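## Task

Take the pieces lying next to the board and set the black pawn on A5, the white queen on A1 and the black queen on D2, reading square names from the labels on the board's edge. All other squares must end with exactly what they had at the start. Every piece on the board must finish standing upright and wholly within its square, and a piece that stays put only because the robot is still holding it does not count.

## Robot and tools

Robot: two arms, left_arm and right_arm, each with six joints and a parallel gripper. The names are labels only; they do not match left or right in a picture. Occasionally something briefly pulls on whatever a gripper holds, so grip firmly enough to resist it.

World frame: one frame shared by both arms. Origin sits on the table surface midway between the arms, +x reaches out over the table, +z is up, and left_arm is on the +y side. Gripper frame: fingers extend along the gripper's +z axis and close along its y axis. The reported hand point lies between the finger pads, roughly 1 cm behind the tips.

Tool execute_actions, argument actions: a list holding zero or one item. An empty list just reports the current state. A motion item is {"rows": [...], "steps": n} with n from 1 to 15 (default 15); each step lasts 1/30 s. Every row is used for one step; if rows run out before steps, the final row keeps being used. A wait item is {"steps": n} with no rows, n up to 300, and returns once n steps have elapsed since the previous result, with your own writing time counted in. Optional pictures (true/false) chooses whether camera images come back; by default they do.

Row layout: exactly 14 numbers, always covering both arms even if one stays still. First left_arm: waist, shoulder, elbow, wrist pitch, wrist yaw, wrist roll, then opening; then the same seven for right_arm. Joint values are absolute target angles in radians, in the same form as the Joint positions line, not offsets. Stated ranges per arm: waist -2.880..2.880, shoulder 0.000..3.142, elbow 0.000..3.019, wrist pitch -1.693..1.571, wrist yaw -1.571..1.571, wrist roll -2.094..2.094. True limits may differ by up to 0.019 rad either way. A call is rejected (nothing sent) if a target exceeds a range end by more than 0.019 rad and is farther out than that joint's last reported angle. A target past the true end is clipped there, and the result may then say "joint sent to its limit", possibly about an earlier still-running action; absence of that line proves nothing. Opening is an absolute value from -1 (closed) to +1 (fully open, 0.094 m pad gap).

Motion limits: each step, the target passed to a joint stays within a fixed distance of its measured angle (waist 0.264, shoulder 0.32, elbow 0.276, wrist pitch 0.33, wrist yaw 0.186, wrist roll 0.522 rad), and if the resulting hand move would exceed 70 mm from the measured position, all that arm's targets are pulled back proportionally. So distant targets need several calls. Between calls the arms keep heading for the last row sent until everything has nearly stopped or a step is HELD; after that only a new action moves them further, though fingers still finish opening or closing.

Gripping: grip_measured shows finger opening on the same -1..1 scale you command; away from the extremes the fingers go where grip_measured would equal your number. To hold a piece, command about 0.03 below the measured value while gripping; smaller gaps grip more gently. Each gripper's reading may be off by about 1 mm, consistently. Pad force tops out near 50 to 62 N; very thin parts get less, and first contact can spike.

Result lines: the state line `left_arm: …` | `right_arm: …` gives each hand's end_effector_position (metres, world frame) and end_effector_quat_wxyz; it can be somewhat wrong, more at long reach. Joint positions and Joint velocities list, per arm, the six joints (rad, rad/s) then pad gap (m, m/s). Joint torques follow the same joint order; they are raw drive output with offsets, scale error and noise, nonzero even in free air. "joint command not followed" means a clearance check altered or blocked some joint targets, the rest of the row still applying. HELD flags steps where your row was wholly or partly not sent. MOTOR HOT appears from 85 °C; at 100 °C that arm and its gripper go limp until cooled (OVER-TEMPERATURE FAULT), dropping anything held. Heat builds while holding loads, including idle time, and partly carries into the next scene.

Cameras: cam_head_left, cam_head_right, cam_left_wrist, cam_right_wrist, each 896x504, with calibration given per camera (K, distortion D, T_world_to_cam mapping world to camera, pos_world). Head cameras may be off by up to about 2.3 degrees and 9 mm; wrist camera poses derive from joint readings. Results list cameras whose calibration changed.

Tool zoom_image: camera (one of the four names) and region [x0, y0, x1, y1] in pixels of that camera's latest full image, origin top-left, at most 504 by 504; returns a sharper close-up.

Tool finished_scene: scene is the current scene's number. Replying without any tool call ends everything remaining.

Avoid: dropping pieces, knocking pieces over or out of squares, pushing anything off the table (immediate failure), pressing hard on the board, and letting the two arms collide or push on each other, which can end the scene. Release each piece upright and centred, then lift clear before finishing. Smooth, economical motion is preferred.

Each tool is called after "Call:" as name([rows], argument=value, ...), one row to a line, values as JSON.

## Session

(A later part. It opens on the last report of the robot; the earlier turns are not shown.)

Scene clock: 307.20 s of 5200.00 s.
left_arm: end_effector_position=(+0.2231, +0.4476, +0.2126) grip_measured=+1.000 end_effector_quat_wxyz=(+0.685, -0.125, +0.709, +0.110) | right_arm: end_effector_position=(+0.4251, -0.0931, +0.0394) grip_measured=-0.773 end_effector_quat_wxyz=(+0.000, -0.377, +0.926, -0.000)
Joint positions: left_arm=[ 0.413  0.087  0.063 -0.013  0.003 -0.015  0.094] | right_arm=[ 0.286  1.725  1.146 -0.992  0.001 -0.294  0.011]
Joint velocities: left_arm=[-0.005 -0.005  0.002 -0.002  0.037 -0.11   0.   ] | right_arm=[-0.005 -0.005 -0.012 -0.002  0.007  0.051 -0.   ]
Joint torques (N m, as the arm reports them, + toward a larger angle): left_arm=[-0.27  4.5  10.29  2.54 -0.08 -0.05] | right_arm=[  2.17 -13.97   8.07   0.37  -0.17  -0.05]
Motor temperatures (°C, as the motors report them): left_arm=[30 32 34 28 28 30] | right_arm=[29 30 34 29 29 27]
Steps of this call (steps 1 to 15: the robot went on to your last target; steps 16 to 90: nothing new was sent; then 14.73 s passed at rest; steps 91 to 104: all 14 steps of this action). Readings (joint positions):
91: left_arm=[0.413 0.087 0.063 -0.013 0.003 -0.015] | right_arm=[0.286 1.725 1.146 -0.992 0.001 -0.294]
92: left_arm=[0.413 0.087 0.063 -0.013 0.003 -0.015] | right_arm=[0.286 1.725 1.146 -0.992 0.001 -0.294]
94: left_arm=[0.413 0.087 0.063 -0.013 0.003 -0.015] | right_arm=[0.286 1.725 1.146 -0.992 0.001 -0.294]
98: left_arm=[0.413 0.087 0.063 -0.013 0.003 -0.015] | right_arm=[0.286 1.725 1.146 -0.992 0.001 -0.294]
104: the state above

Call:
execute_actions([
  {"rows":[[0.41,0.09,0.07,0,0,0,1,0.29,1.725,1.16,-0.985,0,-0.3,-0.76],[0.41,0.09,0.07,0,0,0,1,0.29,1.72,1.17,-0.99,0,-0.3,-0.7],[0.41,0.09,0.07,0,0,0,1,0.29,1.715,1.18,-0.995,0,-0.3,-0.6],[0.41,0.09,0.07,0,0,0,1,0.29,1.71,1.19,-1.0,0,-0.3,-0.5],[0.41,0.09,0.07,0,0,0,1,0.29,1.71,1.19,-1.0,0,-0.3,-0.45],[0.41,0.09,0.07,0,0,0,1,0.29,1.71,1.19,-1.0,0,-0.3,-0.45],[0.41,0.09,0.07,0,0,0,1,0.29,1.705,1.2,-1.002,0,-0.3,-0.45],[0.41,0.09,0.07,0,0,0,1,0.29,1.7,1.206,-1.012,0,-0.3,-0.45],[0.41,0.09,0.07,0,0,0,1,0.29,1.693,1.213,-1.026,0,-0.3,-0.45],[0.41,0.09,0.07,0,0,0,1,0.29,1.685,1.221,-1.042,0,-0.3,-0.45],[0.41,0.09,0.07,0,0,0,1,0.29,1.677,1.229,-1.058,0,-0.3,-0.45],[0.41,0.09,0.07,0,0,0,1,0.29,1.669,1.238,-1.075,0,-0.3,-0.45],[0.41,0.09,0.07,0,0,0,1,0.29,1.661,1.247,-1.092,0,-0.3,-0.45],[0.41,0.09,0.07,0,0,0,1,0.29,1.653,1.256,-1.109,0,-0.3,-0.45],[0.41,0.09,0.07,0,0,0,1,0.29,1.645,1.265,-1.126,0,-0.3,-0.45]],"steps":15},
], pictures=false)

Call:
execute_actions([
  {"rows":[[0.41,0.09,0.07,0,0,0,1,0.29,1.637,1.275,-1.143,0,-0.3,-0.45],[0.41,0.09,0.07,0,0,0,1,0.29,1.63,1.285,-1.16,0,-0.3,-0.45],[0.41,0.09,0.07,0,0,0,1,0.29,1.63,1.295,-1.17,0,-0.3,-0.45],[0.41,0.09,0.07,0,0,0,1,0.29,1.63,1.305,-1.18,0,-0.3,-0.45],[0.41,0.09,0.07,0,0,0,1,0.29,1.64,1.32,-1.185,0,-0.33,-0.45],[0.41,0.09,0.07,0,0,0,1,0.288,1.65,1.335,-1.19,0,-0.36,-0.4],[0.41,0.09,0.07,0,0,0,1,0.286,1.662,1.352,-1.195,0,-0.4,-0.35],[0.41,0.09,0.07,0,0,0,1,0.284,1.675,1.37,-1.2,0,-0.44,-0.3],[0.41,0.09,0.07,0,0,0,1,0.282,1.69,1.39,-1.205,0,-0.48,-0.25],[0.41,0.09,0.07,0,0,0,1,0.28,1.705,1.41,-1.21,0,-0.52,-0.2],[0.41,0.09,0.07,0,0,0,1,0.278,1.72,1.43,-1.215,0,-0.56,-0.15],[0.41,0.09,0.07,0,0,0,1,0.276,1.735,1.45,-1.22,0,-0.6,-0.1],[0.41,0.09,0.07,0,0,0,1,0.274,1.75,1.47,-1.225,0,-0.64,-0.05],[0.41,0.09,0.07,0,0,0,1,0.272,1.765,1.49,-1.23,0,-0.68,0],[0.41,0.09,0.07,0,0,0,1,0.27,1.78,1.51,-1.235,0,-0.72,0]],"steps":15},
], pictures=false)

Call:
execute_actions([
  {"rows":[[0.41,0.09,0.07,0,0,0,1,0.268,1.795,1.53,-1.24,0,-0.76,0],[0.41,0.09,0.07,0,0,0,1,0.266,1.81,1.55,-1.245,0,-0.8,0],[0.41,0.09,0.07,0,0,0,1,0.264,1.825,1.57,-1.25,0,-0.84,0],[0.41,0.09,0.07,0,0,0,1,0.262,1.84,1.59,-1.255,0,-0.88,0],[0.41,0.09,0.07,0,0,0,1,0.26,1.855,1.608,-1.26,0,-0.91,0],[0.41,0.09,0.07,0,0,0,1,0.258,1.868,1.624,-1.263,0,-0.94,0],[0.41,0.09,0.07,0,0,0,1,0.257,1.88,1.637,-1.266,0,-0.96,0],[0.41,0.09,0.07,0,0,0,1,0.257,1.89,1.647,-1.268,0,-0.98,0],[0.41,0.09,0.07,0,0,0,1,0.257,1.898,1.654,-1.27,0,-0.98,0],[0.41,0.09,0.07,0,0,0,1,0.257,1.904,1.658,-1.27,0,-0.98,0],[0.41,0.09,0.07,0,0,0,1,0.257,1.909,1.658,-1.27,0,-0.98,0],[0.41,0.09,0.07,0,0,0,1,0.257,1.912,1.658,-1.27,0,-0.98,0]],"steps":15},
], pictures=false)

Call:
execute_actions([
  {"steps":12},
])

Scene clock: 363.63 s of 5200.00 s.
left_arm: end_effector_position=(+0.2231, +0.4476, +0.2126) grip_measured=+1.000 end_effector_quat_wxyz=(+0.685, -0.125, +0.709, +0.110) | right_arm: end_effector_position=(+0.4223, -0.0945, +0.0636) grip_measured=-0.452 end_effector_quat_wxyz=(-0.015, -0.377, +0.926, -0.002)
Joint positions: left_arm=[ 0.413  0.087  0.063 -0.013  0.003 -0.015  0.094] | right_arm=[ 0.286  1.702  1.188 -1.087  0.001 -0.294  0.026]
Joint velocities: left_arm=[-0.005 -0.015 -0.012 -0.022 -0.037  0.007  0.   ] | right_arm=[-0.015 -0.249  0.261 -0.471  0.007  0.037  0.001]
Joint torques (N m, as the arm reports them, + toward a larger angle): left_arm=[-1.04  3.68 10.42  2.39 -0.14  0.  ] | right_arm=[  2.5  -18.86  12.48  -0.23  -0.2   -0.08]
Motor temperatures (°C, as the motors report them): left_arm=[30 32 34 28 28 30] | right_arm=[29 31 34 29 29 27]
Steps of this call (steps 1 to 15: the robot went on to your last target; steps 16 to 90: nothing new was sent; then 52.93 s passed at rest; steps 91 to 105: all 15 steps of this action). Readings (joint positions):
91: left_arm=[0.413 0.087 0.063 -0.013 0.003 -0.015] | right_arm=[0.286 1.725 1.146 -0.992 0.001 -0.294]
92: left_arm=[0.413 0.087 0.063 -0.013 0.003 -0.015] | right_arm=[0.286 1.725 1.146 -0.992 0.001 -0.294]
94: left_arm=[0.413 0.087 0.063 -0.013 0.003 -0.015] | right_arm=[0.286 1.725 1.146 -0.992 0.001 -0.294]
98: left_arm=[0.413 0.087 0.063 -0.013 0.003 -0.015] | right_arm=[0.286 1.725 1.148 -0.995 0.001 -0.294]
105: the state above

Scene clock: 364.13 s of 5200.00 s.
left_arm: end_effector_position=(+0.2231, +0.4476, +0.2126) grip_measured=+1.000 end_effector_quat_wxyz=(+0.685, -0.125, +0.709, +0.110) | right_arm: end_effector_position=(+0.4797, -0.0658, +0.1372) grip_measured=-0.007 end_effector_quat_wxyz=(+0.029, -0.497, +0.867, -0.002)
Joint positions: left_arm=[ 0.413  0.087  0.063 -0.013  0.003 -0.015  0.094] | right_arm=[ 0.284  1.728  1.433 -1.217  0.001 -0.564  0.047]
Joint velocities: left_arm=[-0.015 -0.005  0.007  0.007 -0.037 -0.051  0.   ] | right_arm=[-0.054  0.503  0.589 -0.134  0.007 -1.018  0.01 ]
Joint torques (N m, as the arm reports them, + toward a larger angle): left_arm=[-1.1   3.8  10.33  2.5  -0.08 -0.06] | right_arm=[ -0.39 -15.21  11.96  -0.36  -0.18  -0.12]
Motor temperatures (°C, as the motors report them): left_arm=[30 32 34 28 28 30] | right_arm=[29 31 34 29 29 27]
Steps of this call (steps 1 to 15: all 15 steps of this action). Readings (joint positions):
1: left_arm=[0.413 0.087 0.063 -0.013 0.003 -0.015] | right_arm=[0.286 1.693 1.197 -1.104 0.001 -0.294]
2: left_arm=[0.413 0.087 0.063 -0.013 0.003 -0.015] | right_arm=[0.286 1.683 1.208 -1.120 0.001 -0.294]
4: left_arm=[0.413 0.087 0.063 -0.013 0.003 -0.015] | right_arm=[0.286 1.663 1.230 -1.149 0.001 -0.294]
8: left_arm=[0.413 0.087 0.063 -0.013 0.003 -0.015] | right_arm=[0.286 1.651 1.293 -1.182 0.001 -0.345]
15: the state above

Scene clock: 364.63 s of 5200.00 s.
left_arm: end_effector_position=(+0.2231, +0.4476, +0.2126) grip_measured=+1.000 end_effector_quat_wxyz=(+0.685, -0.125, +0.709, +0.110) | right_arm: end_effector_position=(+0.5281, -0.0558, +0.1005) grip_measured=-0.002 end_effector_quat_wxyz=(-0.002, -0.645, +0.764, -0.000)
Joint positions: left_arm=[ 0.413  0.087  0.063 -0.013  0.003 -0.015  0.094] | right_arm=[ 0.261  1.914  1.6   -1.26   0.001 -0.947  0.047]
Joint velocities: left_arm=[-0.024 -0.005  0.002 -0.007  0.007  0.037  0.   ] | right_arm=[-0.005  0.015 -0.012 -0.042  0.022 -0.242 -0.001]
Joint torques (N m, as the arm reports them, + toward a larger angle): left_arm=[-0.66  4.45 10.11  2.27 -0.1  -0.07] | right_arm=[  0.75 -19.32  12.82  -0.36  -0.27  -0.11]
Motor temperatures (°C, as the motors report them): left_arm=[30 32 34 28 28 30] | right_arm=[29 31 34 29 29 27]
Steps of this call (steps 1 to 15: all 15 steps of this action). Readings (joint positions):
1: left_arm=[0.413 0.087 0.063 -0.013 0.003 -0.015] | right_arm=[0.283 1.746 1.452 -1.221 0.001 -0.600]
2: left_arm=[0.413 0.087 0.063 -0.013 0.003 -0.015] | right_arm=[0.281 1.764 1.471 -1.226 0.001 -0.638]
4: left_arm=[0.413 0.087 0.063 -0.013 0.003 -0.015] | right_arm=[0.277 1.801 1.507 -1.236 0.001 -0.714]
8: left_arm=[0.413 0.087 0.063 -0.013 0.003 -0.015] | right_arm=[0.267 1.869 1.571 -1.252 0.001 -0.850]
15: the state above

Scene clock: 365.03 s of 5200.00 s.
left_arm: end_effector_position=(+0.2231, +0.4476, +0.2126) grip_measured=+1.000 end_effector_quat_wxyz=(+0.685, -0.125, +0.709, +0.110) | right_arm: end_effector_position=(+0.5283, -0.0557, +0.1008) grip_measured=-0.002 end_effector_quat_wxyz=(-0.002, -0.654, +0.757, -0.000)
Joint positions: left_arm=[ 0.413  0.087  0.063 -0.013  0.003 -0.015  0.094] | right_arm=[ 0.261  1.914  1.602 -1.261  0.001 -0.971  0.047]
Joint velocities: left_arm=[-0.015 -0.015  0.002 -0.022 -0.081 -0.037  0.   ] | right_arm=[-0.015 -0.005  0.002  0.007 -0.007  0.022 -0.001]
Joint torques (N m, as the arm reports them, + toward a larger angle): left_arm=[-1.33  4.12 10.22  2.49 -0.13  0.  ] | right_arm=[  1.44 -19.29  12.8   -0.34  -0.25  -0.09]
Motor temperatures (°C, as the motors report them): left_arm=[30 32 34 28 28 30] | right_arm=[29 31 35 29 29 27]
Steps of this call (steps 1 to 12: the robot went on to your last target). Readings (joint positions):
1: left_arm=[0.413 0.087 0.063 -0.013 0.003 -0.015] | right_arm=[0.261 1.914 1.600 -1.261 0.001 -0.952]
2: left_arm=[0.413 0.087 0.063 -0.013 0.003 -0.015] | right_arm=[0.261 1.914 1.600 -1.261 0.001 -0.956]
4: left_arm=[0.413 0.087 0.063 -0.013 0.003 -0.015] | right_arm=[0.261 1.914 1.601 -1.261 0.001 -0.962]
8: left_arm=[0.413 0.087 0.063 -0.013 0.003 -0.015] | right_arm=[0.261 1.914 1.602 -1.261 0.001 -0.968]
12: the state above
camera_calibration (this result's frames):
cam_left_wrist: T_world_to_cam=[[0.318512, -0.947811, 0.01433, 0.348198], [-0.57785, -0.206126, -0.789685, 0.392956], [0.751425, 0.243243, -0.613345, -0.0201146], [0, 0, 0, 1]] pos_world=[0.131279, 0.415917, 0.292985]
cam_right_wrist: T_world_to_cam=[[0.989649, -0.143007, 0.0120069, -0.534855], [-0.122403, -0.797464, 0.59082, -0.0363858], [-0.0749161, -0.586174, -0.806714, 0.215008], [0, 0, 0, 1]] pos_world=[0.540973, 0.0205283, 0.20137]

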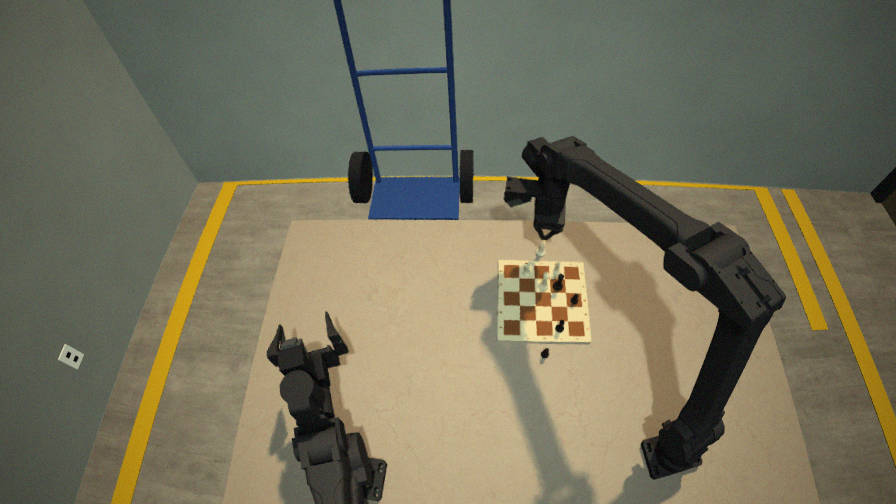

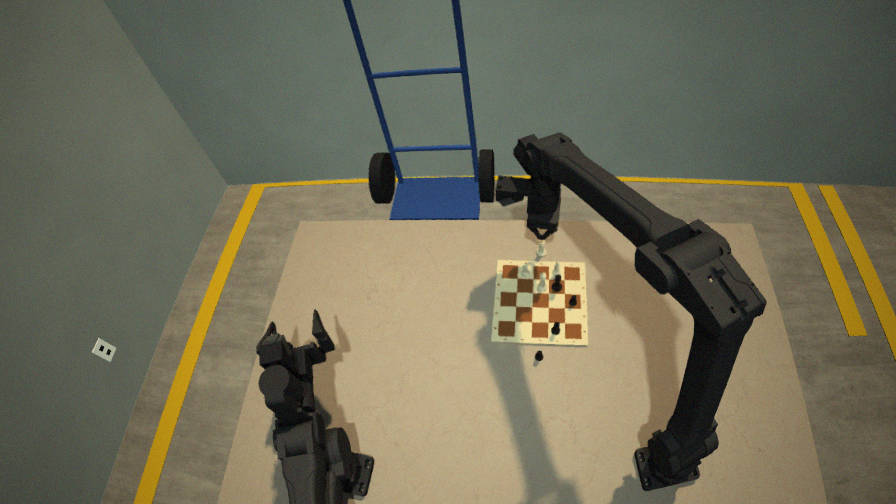

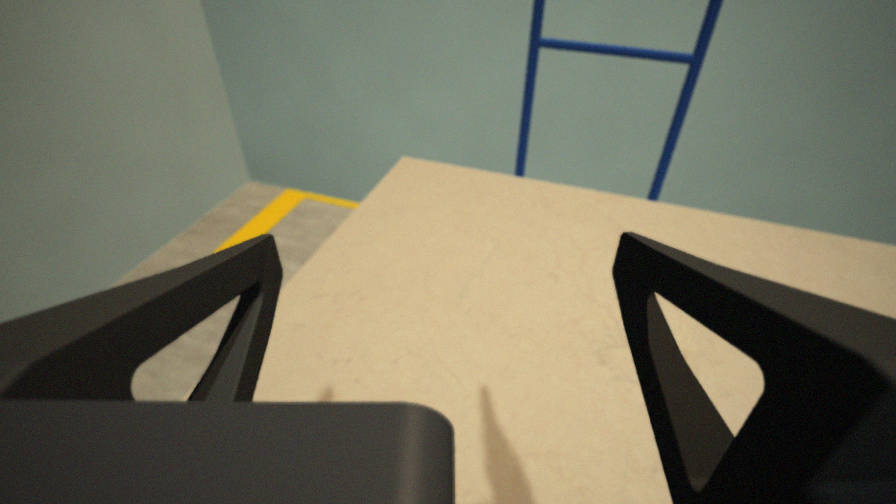

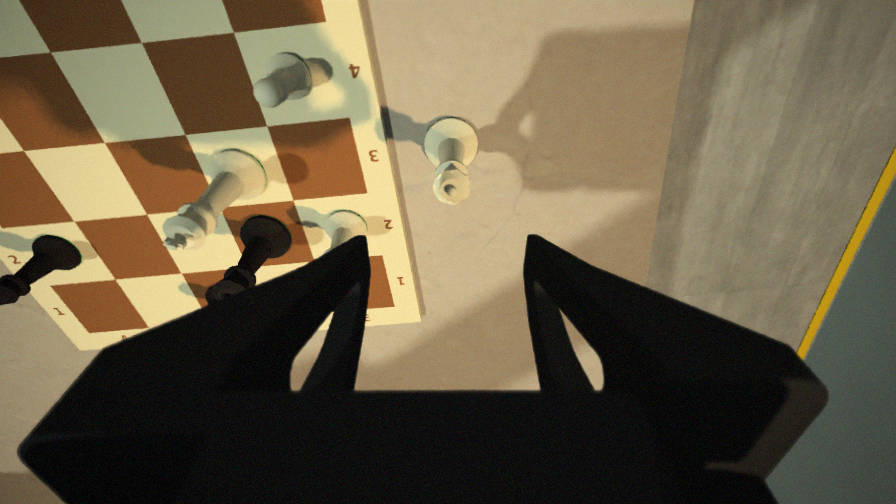

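Call:
execute_actions([
  {"rows":[[0.41,0.09,0.07,0,0,0,1,0.254,1.92,1.63,-1.25,0,-0.98,0],[0.41,0.09,0.07,0,0,0,1,0.251,1.925,1.606,-1.24,0,-0.98,0],[0.41,0.09,0.07,0,0,0,1,0.249,1.93,1.599,-1.228,0,-0.98,0],[0.41,0.09,0.07,0,0,0,1,0.247,1.935,1.592,-1.215,0,-0.98,0],[0.41,0.09,0.07,0,0,0,1,0.247,1.94,1.584,-1.201,0,-0.98,0],[0.41,0.09,0.07,0,0,0,1,0.247,1.945,1.576,-1.187,0,-0.98,0],[0.41,0.09,0.07,0,0,0,1,0.247,1.95,1.568,-1.173,0,-0.98,0],[0.41,0.09,0.07,0,0,0,1,0.247,1.955,1.56,-1.159,0,-0.98,0],[0.41,0.09,0.07,0,0,0,1,0.247,1.96,1.552,-1.145,0,-0.98,0],[0.41,0.09,0.07,0,0,0,1,0.247,1.965,1.545,-1.132,0,-0.98,0],[0.41,0.09,0.07,0,0,0,1,0.247,1.969,1.538,-1.12,0,-0.98,0],[0.41,0.09,0.07,0,0,0,1,0.247,1.972,1.532,-1.11,0,-0.98,0],[0.41,0.09,0.07,0,0,0,1,0.247,1.975,1.528,-1.103,0,-0.98,0],[0.41,0.09,0.07,0,0,0,1,0.247,1.977,1.525,-1.098,0,-0.98,0],[0.41,0.09,0.07,0,0,0,1,0.247,1.978,1.523,-1.095,0,-0.98,0]],"steps":15},
], pictures=false)

Call:
execute_actions([
  {"steps":12},
])

Scene clock: 382.37 s of 5200.00 s.
left_arm: end_effector_position=(+0.2231, +0.4476, +0.2126) grip_measured=+1.000 end_effector_quat_wxyz=(+0.685, -0.125, +0.709, +0.110) | right_arm: end_effector_position=(+0.5316, -0.0587, +0.0432) grip_measured=-0.002 end_effector_quat_wxyz=(+0.004, -0.652, +0.758, -0.002)
Joint positions: left_arm=[ 0.413  0.087  0.063 -0.013  0.003 -0.015  0.094] | right_arm=[ 0.254  1.968  1.523 -1.117  0.001 -0.973  0.047]
Joint velocities: left_arm=[-0.005 -0.024  0.007 -0.002 -0.051 -0.051  0.   ] | right_arm=[-0.005  0.23  -0.144  0.149 -0.051 -0.007  0.   ]
Joint torques (N m, as the arm reports them, + toward a larger angle): left_arm=[-0.48  3.97 10.35  2.53 -0.1  -0.05] | right_arm=[  0.27 -20.31   9.17   0.43  -0.23  -0.1 ]
Motor temperatures (°C, as the motors report them): left_arm=[30 32 34 28 28 30] | right_arm=[29 31 37 29 29 27]
Steps of this call (steps 1 to 30: the robot went on to your last target; steps 31 to 100: nothing new was sent; then 13.50 s passed at rest; steps 101 to 115: all 15 steps of this action). Readings (joint positions):
101: left_arm=[0.413 0.087 0.063 -0.013 0.003 -0.015] | right_arm=[0.261 1.914 1.602 -1.261 0.001 -0.972]
102: left_arm=[0.413 0.087 0.063 -0.013 0.003 -0.015] | right_arm=[0.261 1.914 1.602 -1.260 0.001 -0.973]
104: left_arm=[0.413 0.087 0.063 -0.013 0.003 -0.015] | right_arm=[0.260 1.915 1.598 -1.245 0.001 -0.973]
108: left_arm=[0.413 0.087 0.063 -0.013 0.003 -0.015] | right_arm=[0.257 1.921 1.575 -1.195 0.001 -0.973]
115: the state above

Scene clock: 382.77 s of 5200.00 s.
left_arm: end_effector_position=(+0.2231, +0.4476, +0.2126) grip_measured=+1.000 end_effector_quat_wxyz=(+0.685, -0.125, +0.709, +0.110) | right_arm: end_effector_position=(+0.5278, -0.0606, +0.0274) grip_measured=-0.002 end_effector_quat_wxyz=(-0.007, -0.652, +0.758, +0.001)
Joint positions: left_arm=[ 0.413  0.087  0.063 -0.013  0.003 -0.015  0.094] | right_arm=[ 0.254  1.989  1.51  -1.106  0.001 -0.973  0.047]
Joint velocities: left_arm=[-0.005  0.005  0.002 -0.007  0.081 -0.081  0.   ] | right_arm=[-0.005  0.005  0.007 -0.007 -0.007 -0.007  0.   ]
Joint torques (N m, as the arm reports them, + toward a larger angle): left_arm=[-0.93  3.79 10.22  2.42 -0.1  -0.06] | right_arm=[  0.98 -20.92   9.24   0.17  -0.23  -0.15]
Motor temperatures (°C, as the motors report them): left_arm=[30 32 34 28 28 30] | right_arm=[29 31 37 29 29 27]
Steps of this call (steps 1 to 12: the robot went on to your last target). Readings (joint positions):
1: left_arm=[0.413 0.087 0.063 -0.013 0.003 -0.015] | right_arm=[0.254 1.975 1.518 -1.113 0.001 -0.973]
2: left_arm=[0.413 0.087 0.063 -0.013 0.003 -0.015] | right_arm=[0.254 1.980 1.515 -1.111 0.001 -0.973]
4: left_arm=[0.413 0.087 0.063 -0.013 0.003 -0.015] | right_arm=[0.254 1.988 1.511 -1.109 0.001 -0.973]
8: left_arm=[0.413 0.087 0.063 -0.013 0.003 -0.015] | right_arm=[0.254 1.989 1.510 -1.107 0.001 -0.973]
12: the state above
camera_calibration (this result's frames):
cam_left_wrist: T_world_to_cam=[[0.318512, -0.947811, 0.01433, 0.348198], [-0.57785, -0.206126, -0.789685, 0.392956], [0.751425, 0.243243, -0.613345, -0.0201146], [0, 0, 0, 1]] pos_world=[0.131279, 0.415917, 0.292985]
cam_right_wrist: T_world_to_cam=[[0.988943, -0.148255, 0.0034805, -0.533863], [-0.12115, -0.794158, 0.595513, 0.00244955], [-0.085524, -0.58935, -0.803338, 0.158183], [0, 0, 0, 1]] pos_world=[0.541785, 0.0160226, 0.127474]

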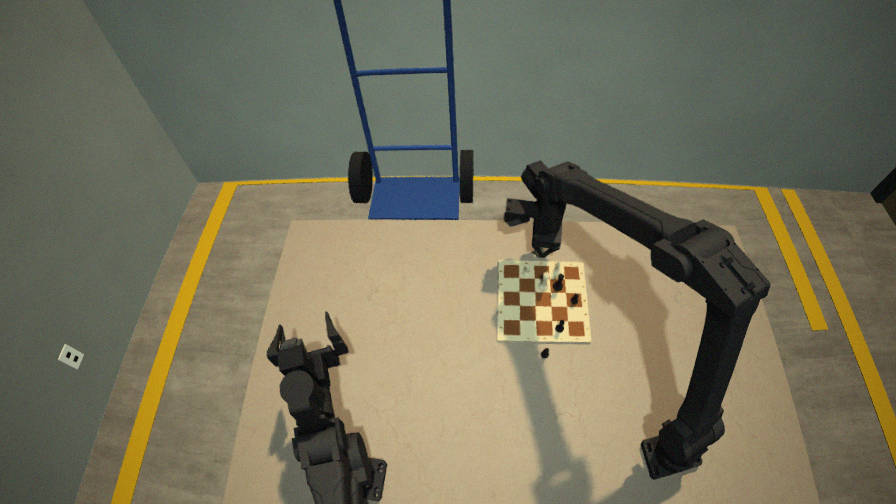

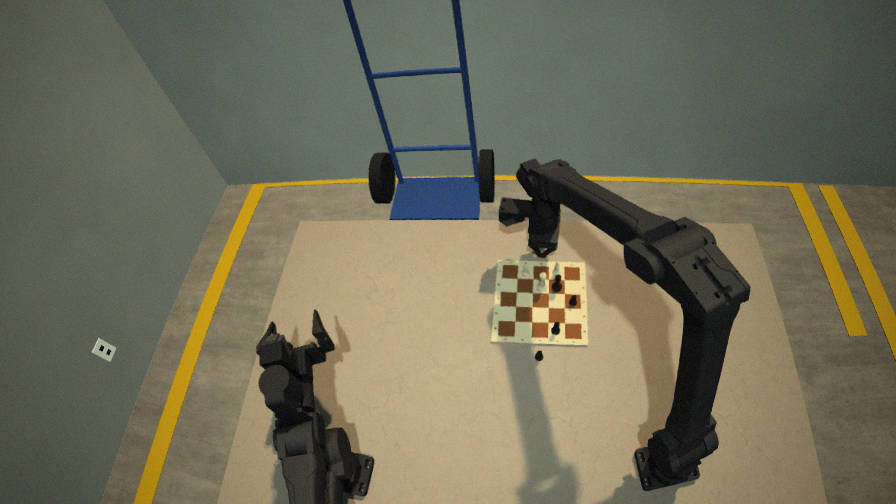

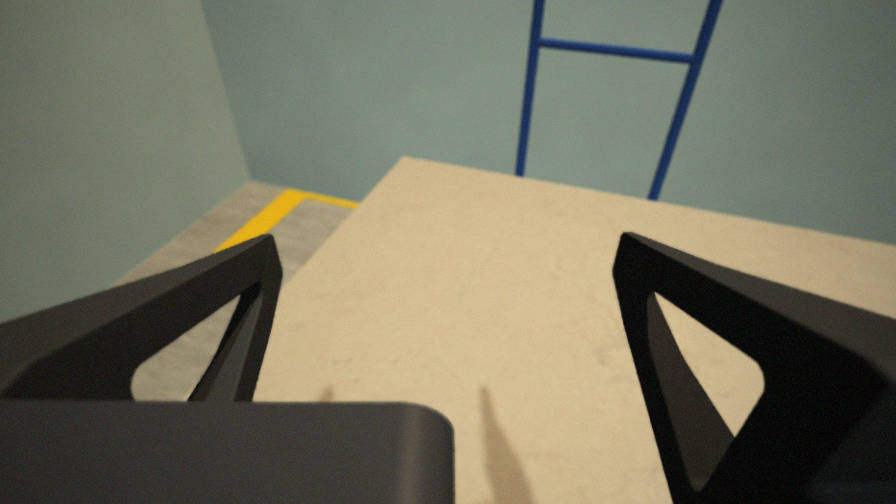

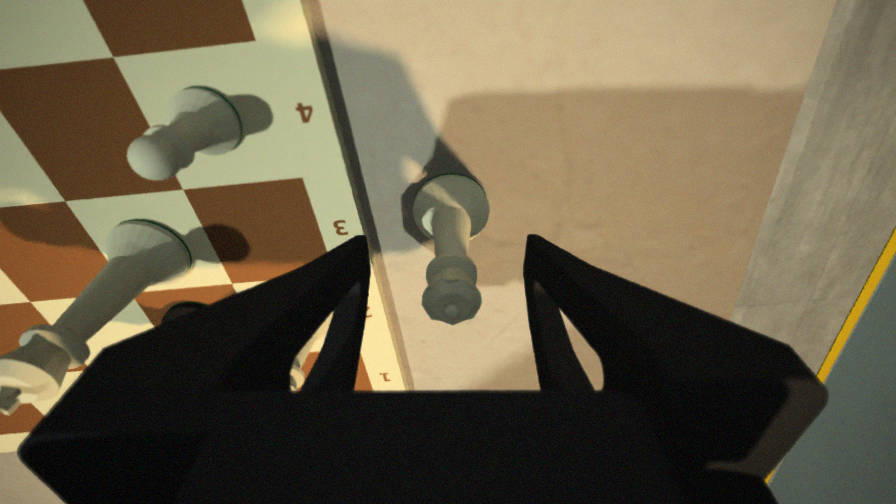

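Call:
execute_actions([
  {"rows":[[0.41,0.09,0.07,0,0,0,1,0.247,1.978,1.523,-1.09,0,-0.98,-0.15],[0.41,0.09,0.07,0,0,0,1,0.247,1.978,1.523,-1.087,0,-0.98,-0.3],[0.41,0.09,0.07,0,0,0,1,0.247,1.978,1.523,-1.087,0,-0.98,-0.45],[0.41,0.09,0.07,0,0,0,1,0.247,1.978,1.523,-1.087,0,-0.98,-0.55],[0.41,0.09,0.07,0,0,0,1,0.247,1.978,1.523,-1.087,0,-0.98,-0.62],[0.41,0.09,0.07,0,0,0,1,0.247,1.978,1.523,-1.087,0,-0.98,-0.66],[0.41,0.09,0.07,0,0,0,1,0.247,1.978,1.523,-1.087,0,-0.98,-0.69],[0.41,0.09,0.07,0,0,0,1,0.247,1.978,1.523,-1.087,0,-0.98,-0.71],[0.41,0.09,0.07,0,0,0,1,0.247,1.978,1.523,-1.087,0,-0.98,-0.73],[0.41,0.09,0.07,0,0,0,1,0.247,1.978,1.523,-1.087,0,-0.98,-0.75],[0.41,0.09,0.07,0,0,0,1,0.247,1.978,1.523,-1.087,0,-0.98,-0.77],[0.41,0.09,0.07,0,0,0,1,0.247,1.978,1.523,-1.087,0,-0.98,-0.785],[0.41,0.09,0.07,0,0,0,1,0.247,1.978,1.523,-1.087,0,-0.98,-0.8]],"steps":15},
])

Scene clock: 396.30 s of 5200.00 s.
left_arm: end_effector_position=(+0.2231, +0.4476, +0.2126) grip_measured=+1.000 end_effector_quat_wxyz=(+0.685, -0.125, +0.709, +0.110) | right_arm: end_effector_position=(+0.5294, -0.0598, +0.0274) grip_measured=-0.776 end_effector_quat_wxyz=(-0.003, -0.652, +0.758, +0.000)
Joint positions: left_arm=[ 0.413  0.087  0.063 -0.013  0.003 -0.015  0.094] | right_arm=[ 0.254  1.989  1.51  -1.099  0.001 -0.973  0.011]
Joint velocities: left_arm=[-0.015 -0.005  0.002 -0.012 -0.037 -0.007  0.   ] | right_arm=[-0.005 -0.005 -0.002  0.007 -0.051 -0.022 -0.   ]
Joint torques (N m, as the arm reports them, + toward a larger angle): left_arm=[-0.73  4.7  10.24  2.38 -0.09 -0.05] | right_arm=[  0.36 -21.07   9.22   0.32  -0.28  -0.1 ]
Motor temperatures (°C, as the motors report them): left_arm=[30 32 35 28 28 30] | right_arm=[29 32 36 29 29 27]
Steps of this call (steps 1 to 30: the robot went on to your last target; steps 31 to 100: nothing new was sent; then 9.70 s passed at rest; steps 101 to 115: all 15 steps of this action). Readings (joint positions):
101: left_arm=[0.413 0.087 0.063 -0.013 0.003 -0.015] | right_arm=[0.254 1.989 1.510 -1.105 0.001 -0.973]
102: left_arm=[0.413 0.087 0.063 -0.013 0.003 -0.015] | right_arm=[0.254 1.989 1.510 -1.103 0.001 -0.973]
104: left_arm=[0.413 0.087 0.063 -0.013 0.003 -0.015] | right_arm=[0.254 1.989 1.510 -1.100 0.001 -0.973]
108: left_arm=[0.413 0.087 0.063 -0.013 0.003 -0.015] | right_arm=[0.254 1.989 1.510 -1.099 0.001 -0.973]
115: the state above
camera_calibration (this result's frames):
cam_left_wrist: T_world_to_cam=[[0.318512, -0.947811, 0.01433, 0.348198], [-0.57785, -0.206126, -0.789685, 0.392956], [0.751425, 0.243243, -0.613345, -0.0201146], [0, 0, 0, 1]] pos_world=[0.131279, 0.415917, 0.292985]
cam_right_wrist: T_world_to_cam=[[0.988957, -0.147898, 0.00947579, -0.535488], [-0.124726, -0.796069, 0.592214, 0.00513695], [-0.0800441, -0.586856, -0.805725, 0.156074], [0, 0, 0, 1]] pos_world=[0.542708, 0.0164843, 0.127784]

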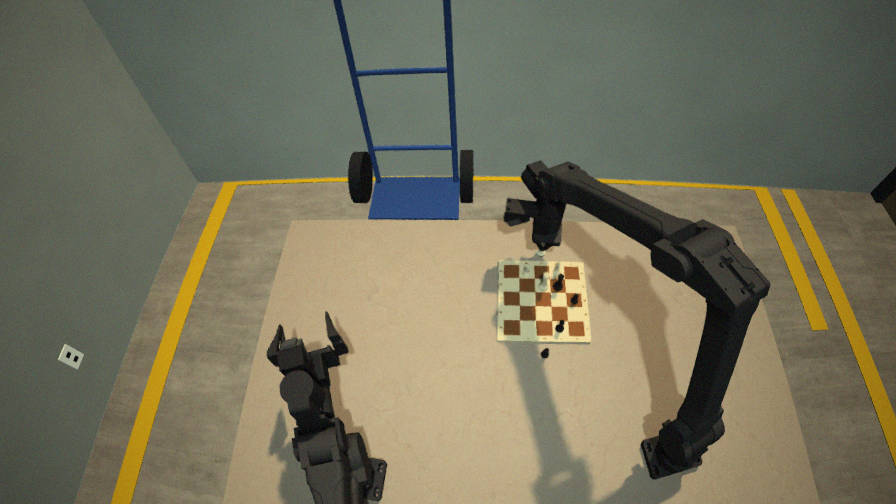

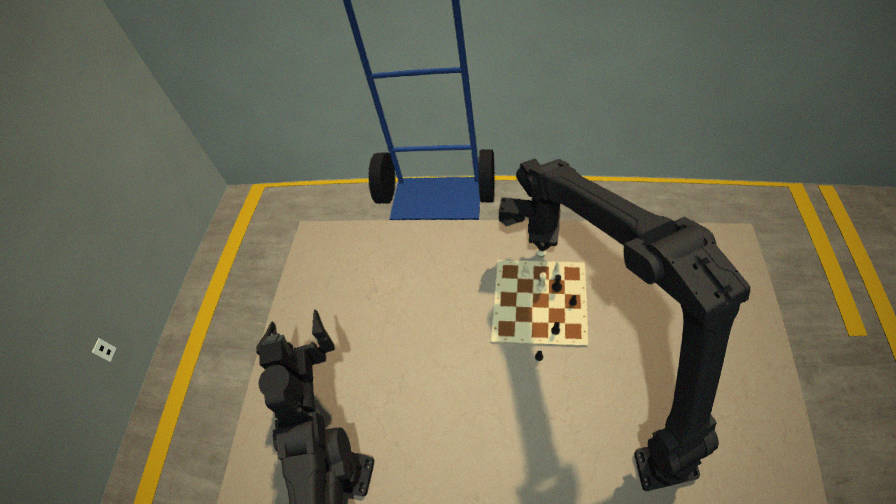

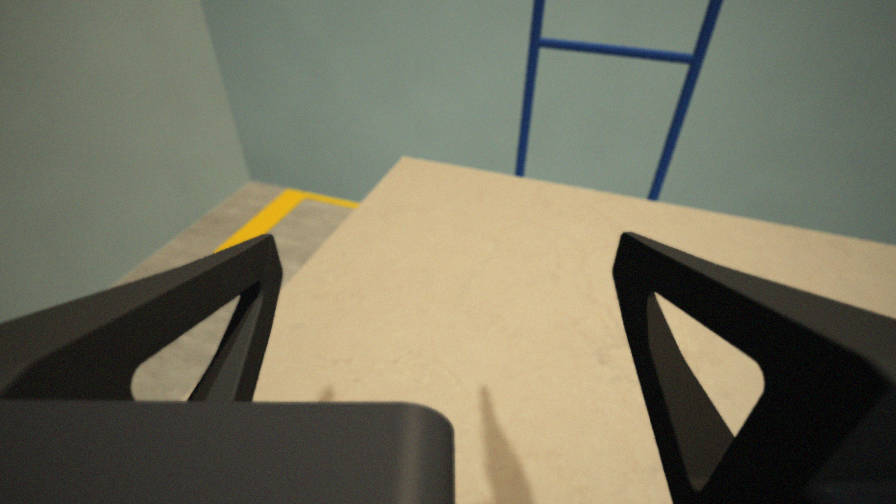

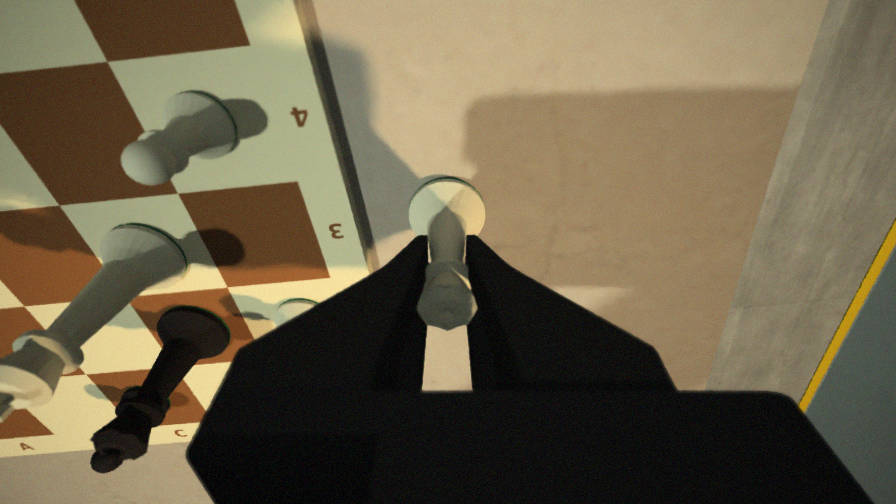

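Call:
execute_actions([
  {"rows":[[0.41,0.09,0.07,0,0,0,1,0.25,1.965,1.55,-1.1,0,-0.98,-0.81],[0.41,0.09,0.07,0,0,0,1,0.25,1.955,1.565,-1.11,0,-0.98,-0.81],[0.41,0.09,0.07,0,0,0,1,0.25,1.948,1.572,-1.118,0,-0.98,-0.81],[0.41,0.09,0.07,0,0,0,1,0.25,1.94,1.581,-1.132,0,-0.98,-0.81],[0.41,0.09,0.07,0,0,0,1,0.25,1.932,1.592,-1.15,0,-0.98,-0.81],[0.41,0.09,0.07,0,0,0,1,0.25,1.924,1.604,-1.17,0,-0.98,-0.81],[0.41,0.09,0.07,0,0,0,1,0.25,1.916,1.616,-1.19,0,-0.98,-0.81],[0.41,0.09,0.07,0,0,0,1,0.25,1.908,1.628,-1.21,0,-0.98,-0.81],[0.41,0.09,0.07,0,0,0,1,0.25,1.9,1.64,-1.23,0,-0.98,-0.81],[0.41,0.09,0.07,0,0,0,1,0.25,1.892,1.652,-1.25,0,-0.98,-0.81],[0.41,0.09,0.07,0,0,0,1,0.25,1.884,1.664,-1.27,0,-0.98,-0.81],[0.41,0.09,0.07,0,0,0,1,0.25,1.876,1.676,-1.29,0,-0.98,-0.81],[0.41,0.09,0.07,0,0,0,1,0.25,1.868,1.686,-1.31,0,-0.98,-0.81],[0.41,0.09,0.07,0,0,0,1,0.25,1.86,1.692,-1.325,0,-0.98,-0.81],[0.41,0.09,0.07,0,0,0,1,0.25,1.85,1.692,-1.335,0,-0.98,-0.81]],"steps":15},
], pictures=false)

Call:
execute_actions([
  {"rows":[[0.41,0.09,0.07,0,0,0,1,0.255,1.838,1.68,-1.335,0,-0.98,-0.81],[0.41,0.09,0.07,0,0,0,1,0.26,1.824,1.655,-1.33,0,-0.98,-0.81],[0.41,0.09,0.07,0,0,0,1,0.264,1.808,1.63,-1.32,0,-0.98,-0.81],[0.41,0.09,0.07,0,0,0,1,0.268,1.79,1.6,-1.31,0,-0.98,-0.81],[0.41,0.09,0.07,0,0,0,1,0.272,1.77,1.57,-1.3,0,-0.98,-0.81],[0.41,0.09,0.07,0,0,0,1,0.276,1.75,1.54,-1.292,0,-0.98,-0.81],[0.41,0.09,0.07,0,0,0,1,0.28,1.73,1.51,-1.284,0,-0.98,-0.81],[0.41,0.09,0.07,0,0,0,1,0.284,1.71,1.48,-1.276,0,-0.98,-0.81],[0.41,0.09,0.07,0,0,0,1,0.288,1.69,1.45,-1.268,0,-0.98,-0.81],[0.41,0.09,0.07,0,0,0,1,0.292,1.67,1.42,-1.26,0,-0.98,-0.81],[0.41,0.09,0.07,0,0,0,1,0.296,1.65,1.39,-1.252,0,-0.98,-0.81],[0.41,0.09,0.07,0,0,0,1,0.3,1.63,1.36,-1.244,0,-0.98,-0.81],[0.41,0.09,0.07,0,0,0,1,0.304,1.61,1.33,-1.236,0,-0.98,-0.81],[0.41,0.09,0.07,0,0,0,1,0.308,1.59,1.3,-1.228,0,-0.98,-0.81],[0.41,0.09,0.07,0,0,0,1,0.312,1.57,1.272,-1.22,0,-0.98,-0.81]],"steps":15},
], pictures=false)

Call:
execute_actions([
  {"rows":[[0.41,0.09,0.07,0,0,0,1,0.316,1.548,1.243,-1.212,0,-0.98,-0.81],[0.41,0.09,0.07,0,0,0,1,0.32,1.526,1.214,-1.204,0,-0.98,-0.81],[0.41,0.09,0.07,0,0,0,1,0.324,1.504,1.185,-1.196,0,-0.98,-0.81],[0.41,0.09,0.07,0,0,0,1,0.328,1.482,1.156,-1.188,0,-0.98,-0.81],[0.41,0.09,0.07,0,0,0,1,0.332,1.46,1.127,-1.18,0,-0.98,-0.81],[0.41,0.09,0.07,0,0,0,1,0.336,1.438,1.098,-1.172,0,-0.98,-0.81],[0.41,0.09,0.07,0,0,0,1,0.34,1.416,1.069,-1.164,0,-0.98,-0.81],[0.41,0.09,0.07,0,0,0,1,0.344,1.395,1.04,-1.156,0,-0.98,-0.81],[0.41,0.09,0.07,0,0,0,1,0.348,1.376,1.012,-1.148,0,-0.98,-0.81],[0.41,0.09,0.07,0,0,0,1,0.352,1.36,0.985,-1.14,0,-0.98,-0.81],[0.41,0.09,0.07,0,0,0,1,0.355,1.347,0.96,-1.132,0,-0.98,-0.81],[0.41,0.09,0.07,0,0,0,1,0.357,1.337,0.938,-1.124,0,-0.98,-0.81],[0.41,0.09,0.07,0,0,0,1,0.359,1.33,0.92,-1.117,0,-0.98,-0.81],[0.41,0.09,0.07,0,0,0,1,0.36,1.326,0.906,-1.111,0,-0.98,-0.81],[0.41,0.09,0.07,0,0,0,1,0.36,1.324,0.897,-1.107,0,-0.98,-0.81]],"steps":15},
], pictures=false)

Call:
execute_actions([
  {"steps":15},
])

Scene clock: 436.47 s of 5200.00 s.
left_arm: end_effector_position=(+0.2231, +0.4476, +0.2126) grip_measured=+1.000 end_effector_quat_wxyz=(+0.685, -0.125, +0.709, +0.110) | right_arm: end_effector_position=(+0.5264, -0.0612, +0.1005) grip_measured=-0.776 end_effector_quat_wxyz=(-0.013, -0.652, +0.758, +0.003)
Joint positions: left_arm=[ 0.413  0.087  0.063 -0.013  0.003 -0.015  0.094] | right_arm=[ 0.254  1.919  1.608 -1.287  0.001 -0.973  0.011]
Joint velocities: left_arm=[-0.005 -0.005 -0.002 -0.012  0.007  0.007  0.   ] | right_arm=[ 0.005 -0.327  0.266 -0.462 -0.051 -0.11   0.001]
Joint torques (N m, as the arm reports them, + toward a larger angle): left_arm=[-0.99  4.42 10.16  2.35 -0.1  -0.07] | right_arm=[  0.79 -23.35  12.88  -0.2   -0.21  -0.08]
Motor temperatures (°C, as the motors report them): left_arm=[30 32 35 28 28 30] | right_arm=[29 32 35 29 29 27]
Steps of this call (steps 1 to 15: the robot went on to your last target; steps 16 to 90: nothing new was sent; then 36.67 s passed at rest; steps 91 to 105: all 15 steps of this action). Readings (joint positions):
91: left_arm=[0.413 0.087 0.063 -0.013 0.003 -0.015] | right_arm=[0.254 1.989 1.510 -1.099 0.001 -0.973]
92: left_arm=[0.413 0.087 0.063 -0.013 0.003 -0.015] | right_arm=[0.254 1.989 1.510 -1.099 0.001 -0.973]
94: left_arm=[0.413 0.087 0.063 -0.013 0.003 -0.015] | right_arm=[0.254 1.988 1.513 -1.108 0.001 -0.973]
98: left_arm=[0.413 0.087 0.063 -0.013 0.003 -0.015] | right_arm=[0.254 1.977 1.538 -1.165 0.001 -0.973]
105: the state above

Scene clock: 436.97 s of 5200.00 s.
left_arm: end_effector_position=(+0.2231, +0.4476, +0.2126) grip_measured=+1.000 end_effector_quat_wxyz=(+0.685, -0.125, +0.709, +0.110) | right_arm: end_effector_position=(+0.4320, -0.0823, +0.1497) grip_measured=-0.776 end_effector_quat_wxyz=(+0.015, -0.669, +0.743, -0.004)
Joint positions: left_arm=[ 0.413  0.087  0.063 -0.013  0.003 -0.015  0.094] | right_arm=[ 0.299  1.611  1.317 -1.246  0.001 -0.973  0.011]
Joint velocities: left_arm=[-0.005 -0.015 -0.002 -0.017 -0.007  0.037  0.   ] | right_arm=[ 0.151 -0.444 -0.872  0.242 -0.066 -0.007 -0.   ]
Joint torques (N m, as the arm reports them, + toward a larger angle): left_arm=[-1.21  4.26 10.26  2.4  -0.08 -0.03] | right_arm=[  1.2  -16.12   9.67   0.18  -0.24  -0.1 ]
Motor temperatures (°C, as the motors report them): left_arm=[30 32 35 28 28 30] | right_arm=[29 32 35 29 29 27]
Steps of this call (steps 1 to 15: all 15 steps of this action). Readings (joint positions):
1: left_arm=[0.413 0.087 0.063 -0.013 0.003 -0.015] | right_arm=[0.254 1.907 1.616 -1.300 0.001 -0.973]
2: left_arm=[0.413 0.087 0.063 -0.013 0.003 -0.015] | right_arm=[0.254 1.891 1.617 -1.307 0.001 -0.973]
4: left_arm=[0.413 0.087 0.063 -0.013 0.003 -0.015] | right_arm=[0.254 1.855 1.613 -1.311 0.001 -0.973]
8: left_arm=[0.413 0.087 0.063 -0.013 0.003 -0.015] | right_arm=[0.262 1.756 1.535 -1.293 0.001 -0.973]
15: the state above

Scene clock: 437.47 s of 5200.00 s.
left_arm: end_effector_position=(+0.2231, +0.4476, +0.2126) grip_measured=+1.000 end_effector_quat_wxyz=(+0.685, -0.125, +0.709, +0.110) | right_arm: end_effector_position=(+0.3108, -0.1260, +0.1140) grip_measured=-0.776 end_effector_quat_wxyz=(+0.010, -0.689, +0.725, -0.003)
Joint positions: left_arm=[ 0.413  0.087  0.063 -0.013  0.003 -0.015  0.094] | right_arm=[ 0.353  1.328  0.912 -1.133  0.001 -0.973  0.011]
Joint velocities: left_arm=[-0.005 -0.005 -0.012  0.007 -0.081 -0.007  0.   ] | right_arm=[ 0.034 -0.21  -0.427  0.134  0.007  0.007  0.   ]
Joint torques (N m, as the arm reports them, + toward a larger angle): left_arm=[-1.11  4.19 10.33  2.44 -0.12 -0.03] | right_arm=[ 1.13 -7.66  9.2   0.44 -0.27 -0.13]
Motor temperatures (°C, as the motors report them): left_arm=[30 32 35 28 28 30] | right_arm=[29 32 35 29 29 27]
Steps of this call (steps 1 to 15: all 15 steps of this action). Readings (joint positions):
1: left_arm=[0.413 0.087 0.063 -0.013 0.003 -0.015] | right_arm=[0.305 1.596 1.286 -1.238 0.001 -0.973]
2: left_arm=[0.413 0.087 0.063 -0.013 0.003 -0.015] | right_arm=[0.309 1.580 1.256 -1.230 0.001 -0.973]
4: left_arm=[0.413 0.087 0.063 -0.013 0.003 -0.015] | right_arm=[0.317 1.547 1.194 -1.214 0.001 -0.973]
8: left_arm=[0.413 0.087 0.063 -0.013 0.003 -0.015] | right_arm=[0.331 1.463 1.076 -1.182 0.001 -0.973]
15: the state above

Scene clock: 437.97 s of 5200.00 s.
left_arm: end_effector_position=(+0.2231, +0.4476, +0.2126) grip_measured=+1.000 end_effector_quat_wxyz=(+0.685, -0.125, +0.709, +0.110) | right_arm: end_effector_position=(+0.3044, -0.1293, +0.1060) grip_measured=-0.776 end_effector_quat_wxyz=(+0.006, -0.690, +0.724, -0.002)
Joint positions: left_arm=[ 0.413  0.087  0.063 -0.013  0.003 -0.015  0.094] | right_arm=[ 0.355  1.324  0.884 -1.118  0.001 -0.974  0.011]
Joint velocities: left_arm=[ 0.015 -0.005  0.002 -0.002  0.007 -0.051  0.   ] | right_arm=[-0.015 -0.005 -0.027  0.002  0.022  0.007 -0.001]
Joint torques (N m, as the arm reports them, + toward a larger angle): left_arm=[-0.49  4.3  10.28  2.46 -0.12 -0.02] | right_arm=[ 1.51 -8.66  9.33  0.4  -0.24 -0.12]
Motor temperatures (°C, as the motors report them): left_arm=[30 32 35 28 28 30] | right_arm=[29 32 35 29 29 27]
Steps of this call (steps 1 to 15: the robot went on to your last target). Readings (joint positions):
1: left_arm=[0.413 0.087 0.063 -0.013 0.003 -0.015] | right_arm=[0.354 1.324 0.899 -1.130 0.001 -0.974]
2: left_arm=[0.413 0.087 0.063 -0.013 0.003 -0.015] | right_arm=[0.355 1.323 0.892 -1.128 0.001 -0.974]
4: left_arm=[0.413 0.087 0.063 -0.013 0.003 -0.015] | right_arm=[0.355 1.324 0.885 -1.125 0.001 -0.974]
8: left_arm=[0.413 0.087 0.063 -0.013 0.003 -0.015] | right_arm=[0.355 1.324 0.884 -1.119 0.001 -0.974]
15: the state above
camera_calibration (this result's frames):
cam_left_wrist: T_world_to_cam=[[0.318512, -0.947811, 0.01433, 0.348198], [-0.57785, -0.206126, -0.789685, 0.392956], [0.751425, 0.243243, -0.613345, -0.0201146], [0, 0, 0, 1]] pos_world=[0.131279, 0.415917, 0.292985]
cam_right_wrist: T_world_to_cam=[[0.998569, -0.0471306, 0.0252605, -0.315561], [-0.05301, -0.810457, 0.583395, -0.147583], [-0.00702327, -0.583899, -0.811796, 0.139449], [0, 0, 0, 1]] pos_world=[0.308266, -0.0530581, 0.207274]

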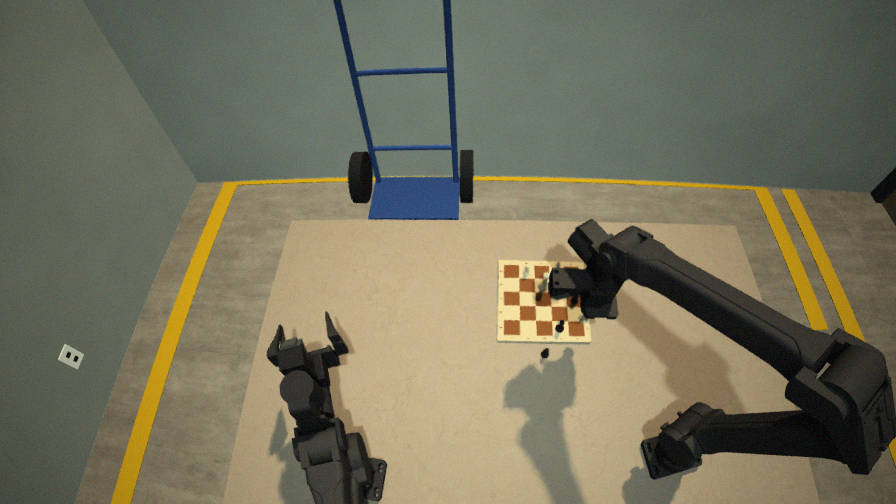

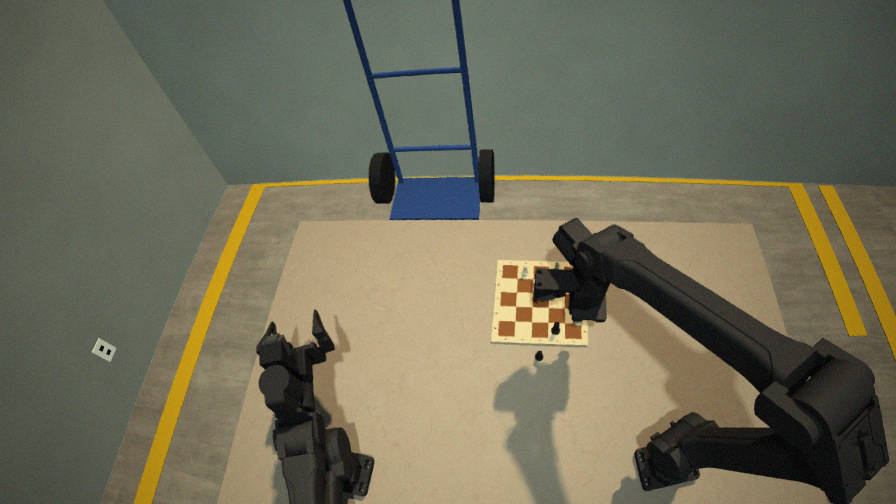

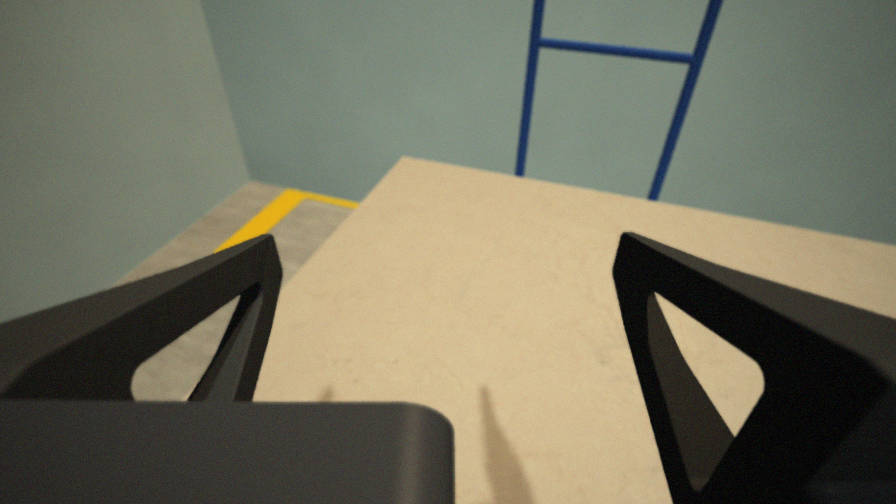

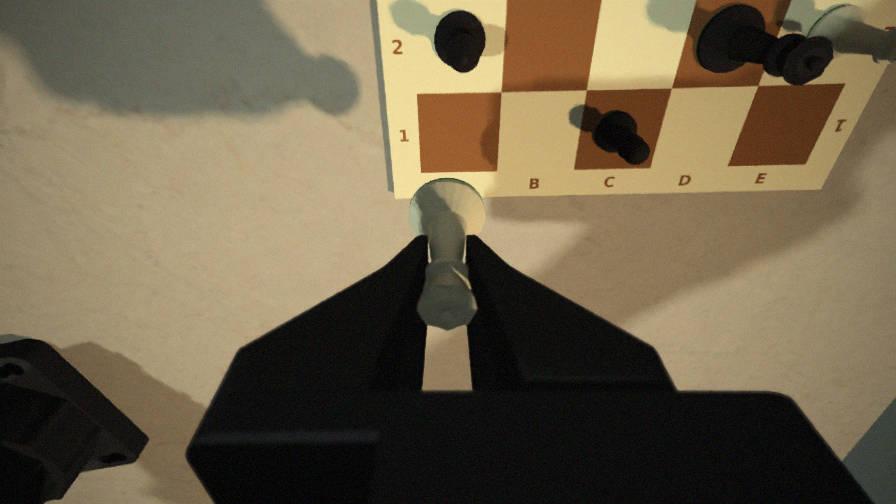

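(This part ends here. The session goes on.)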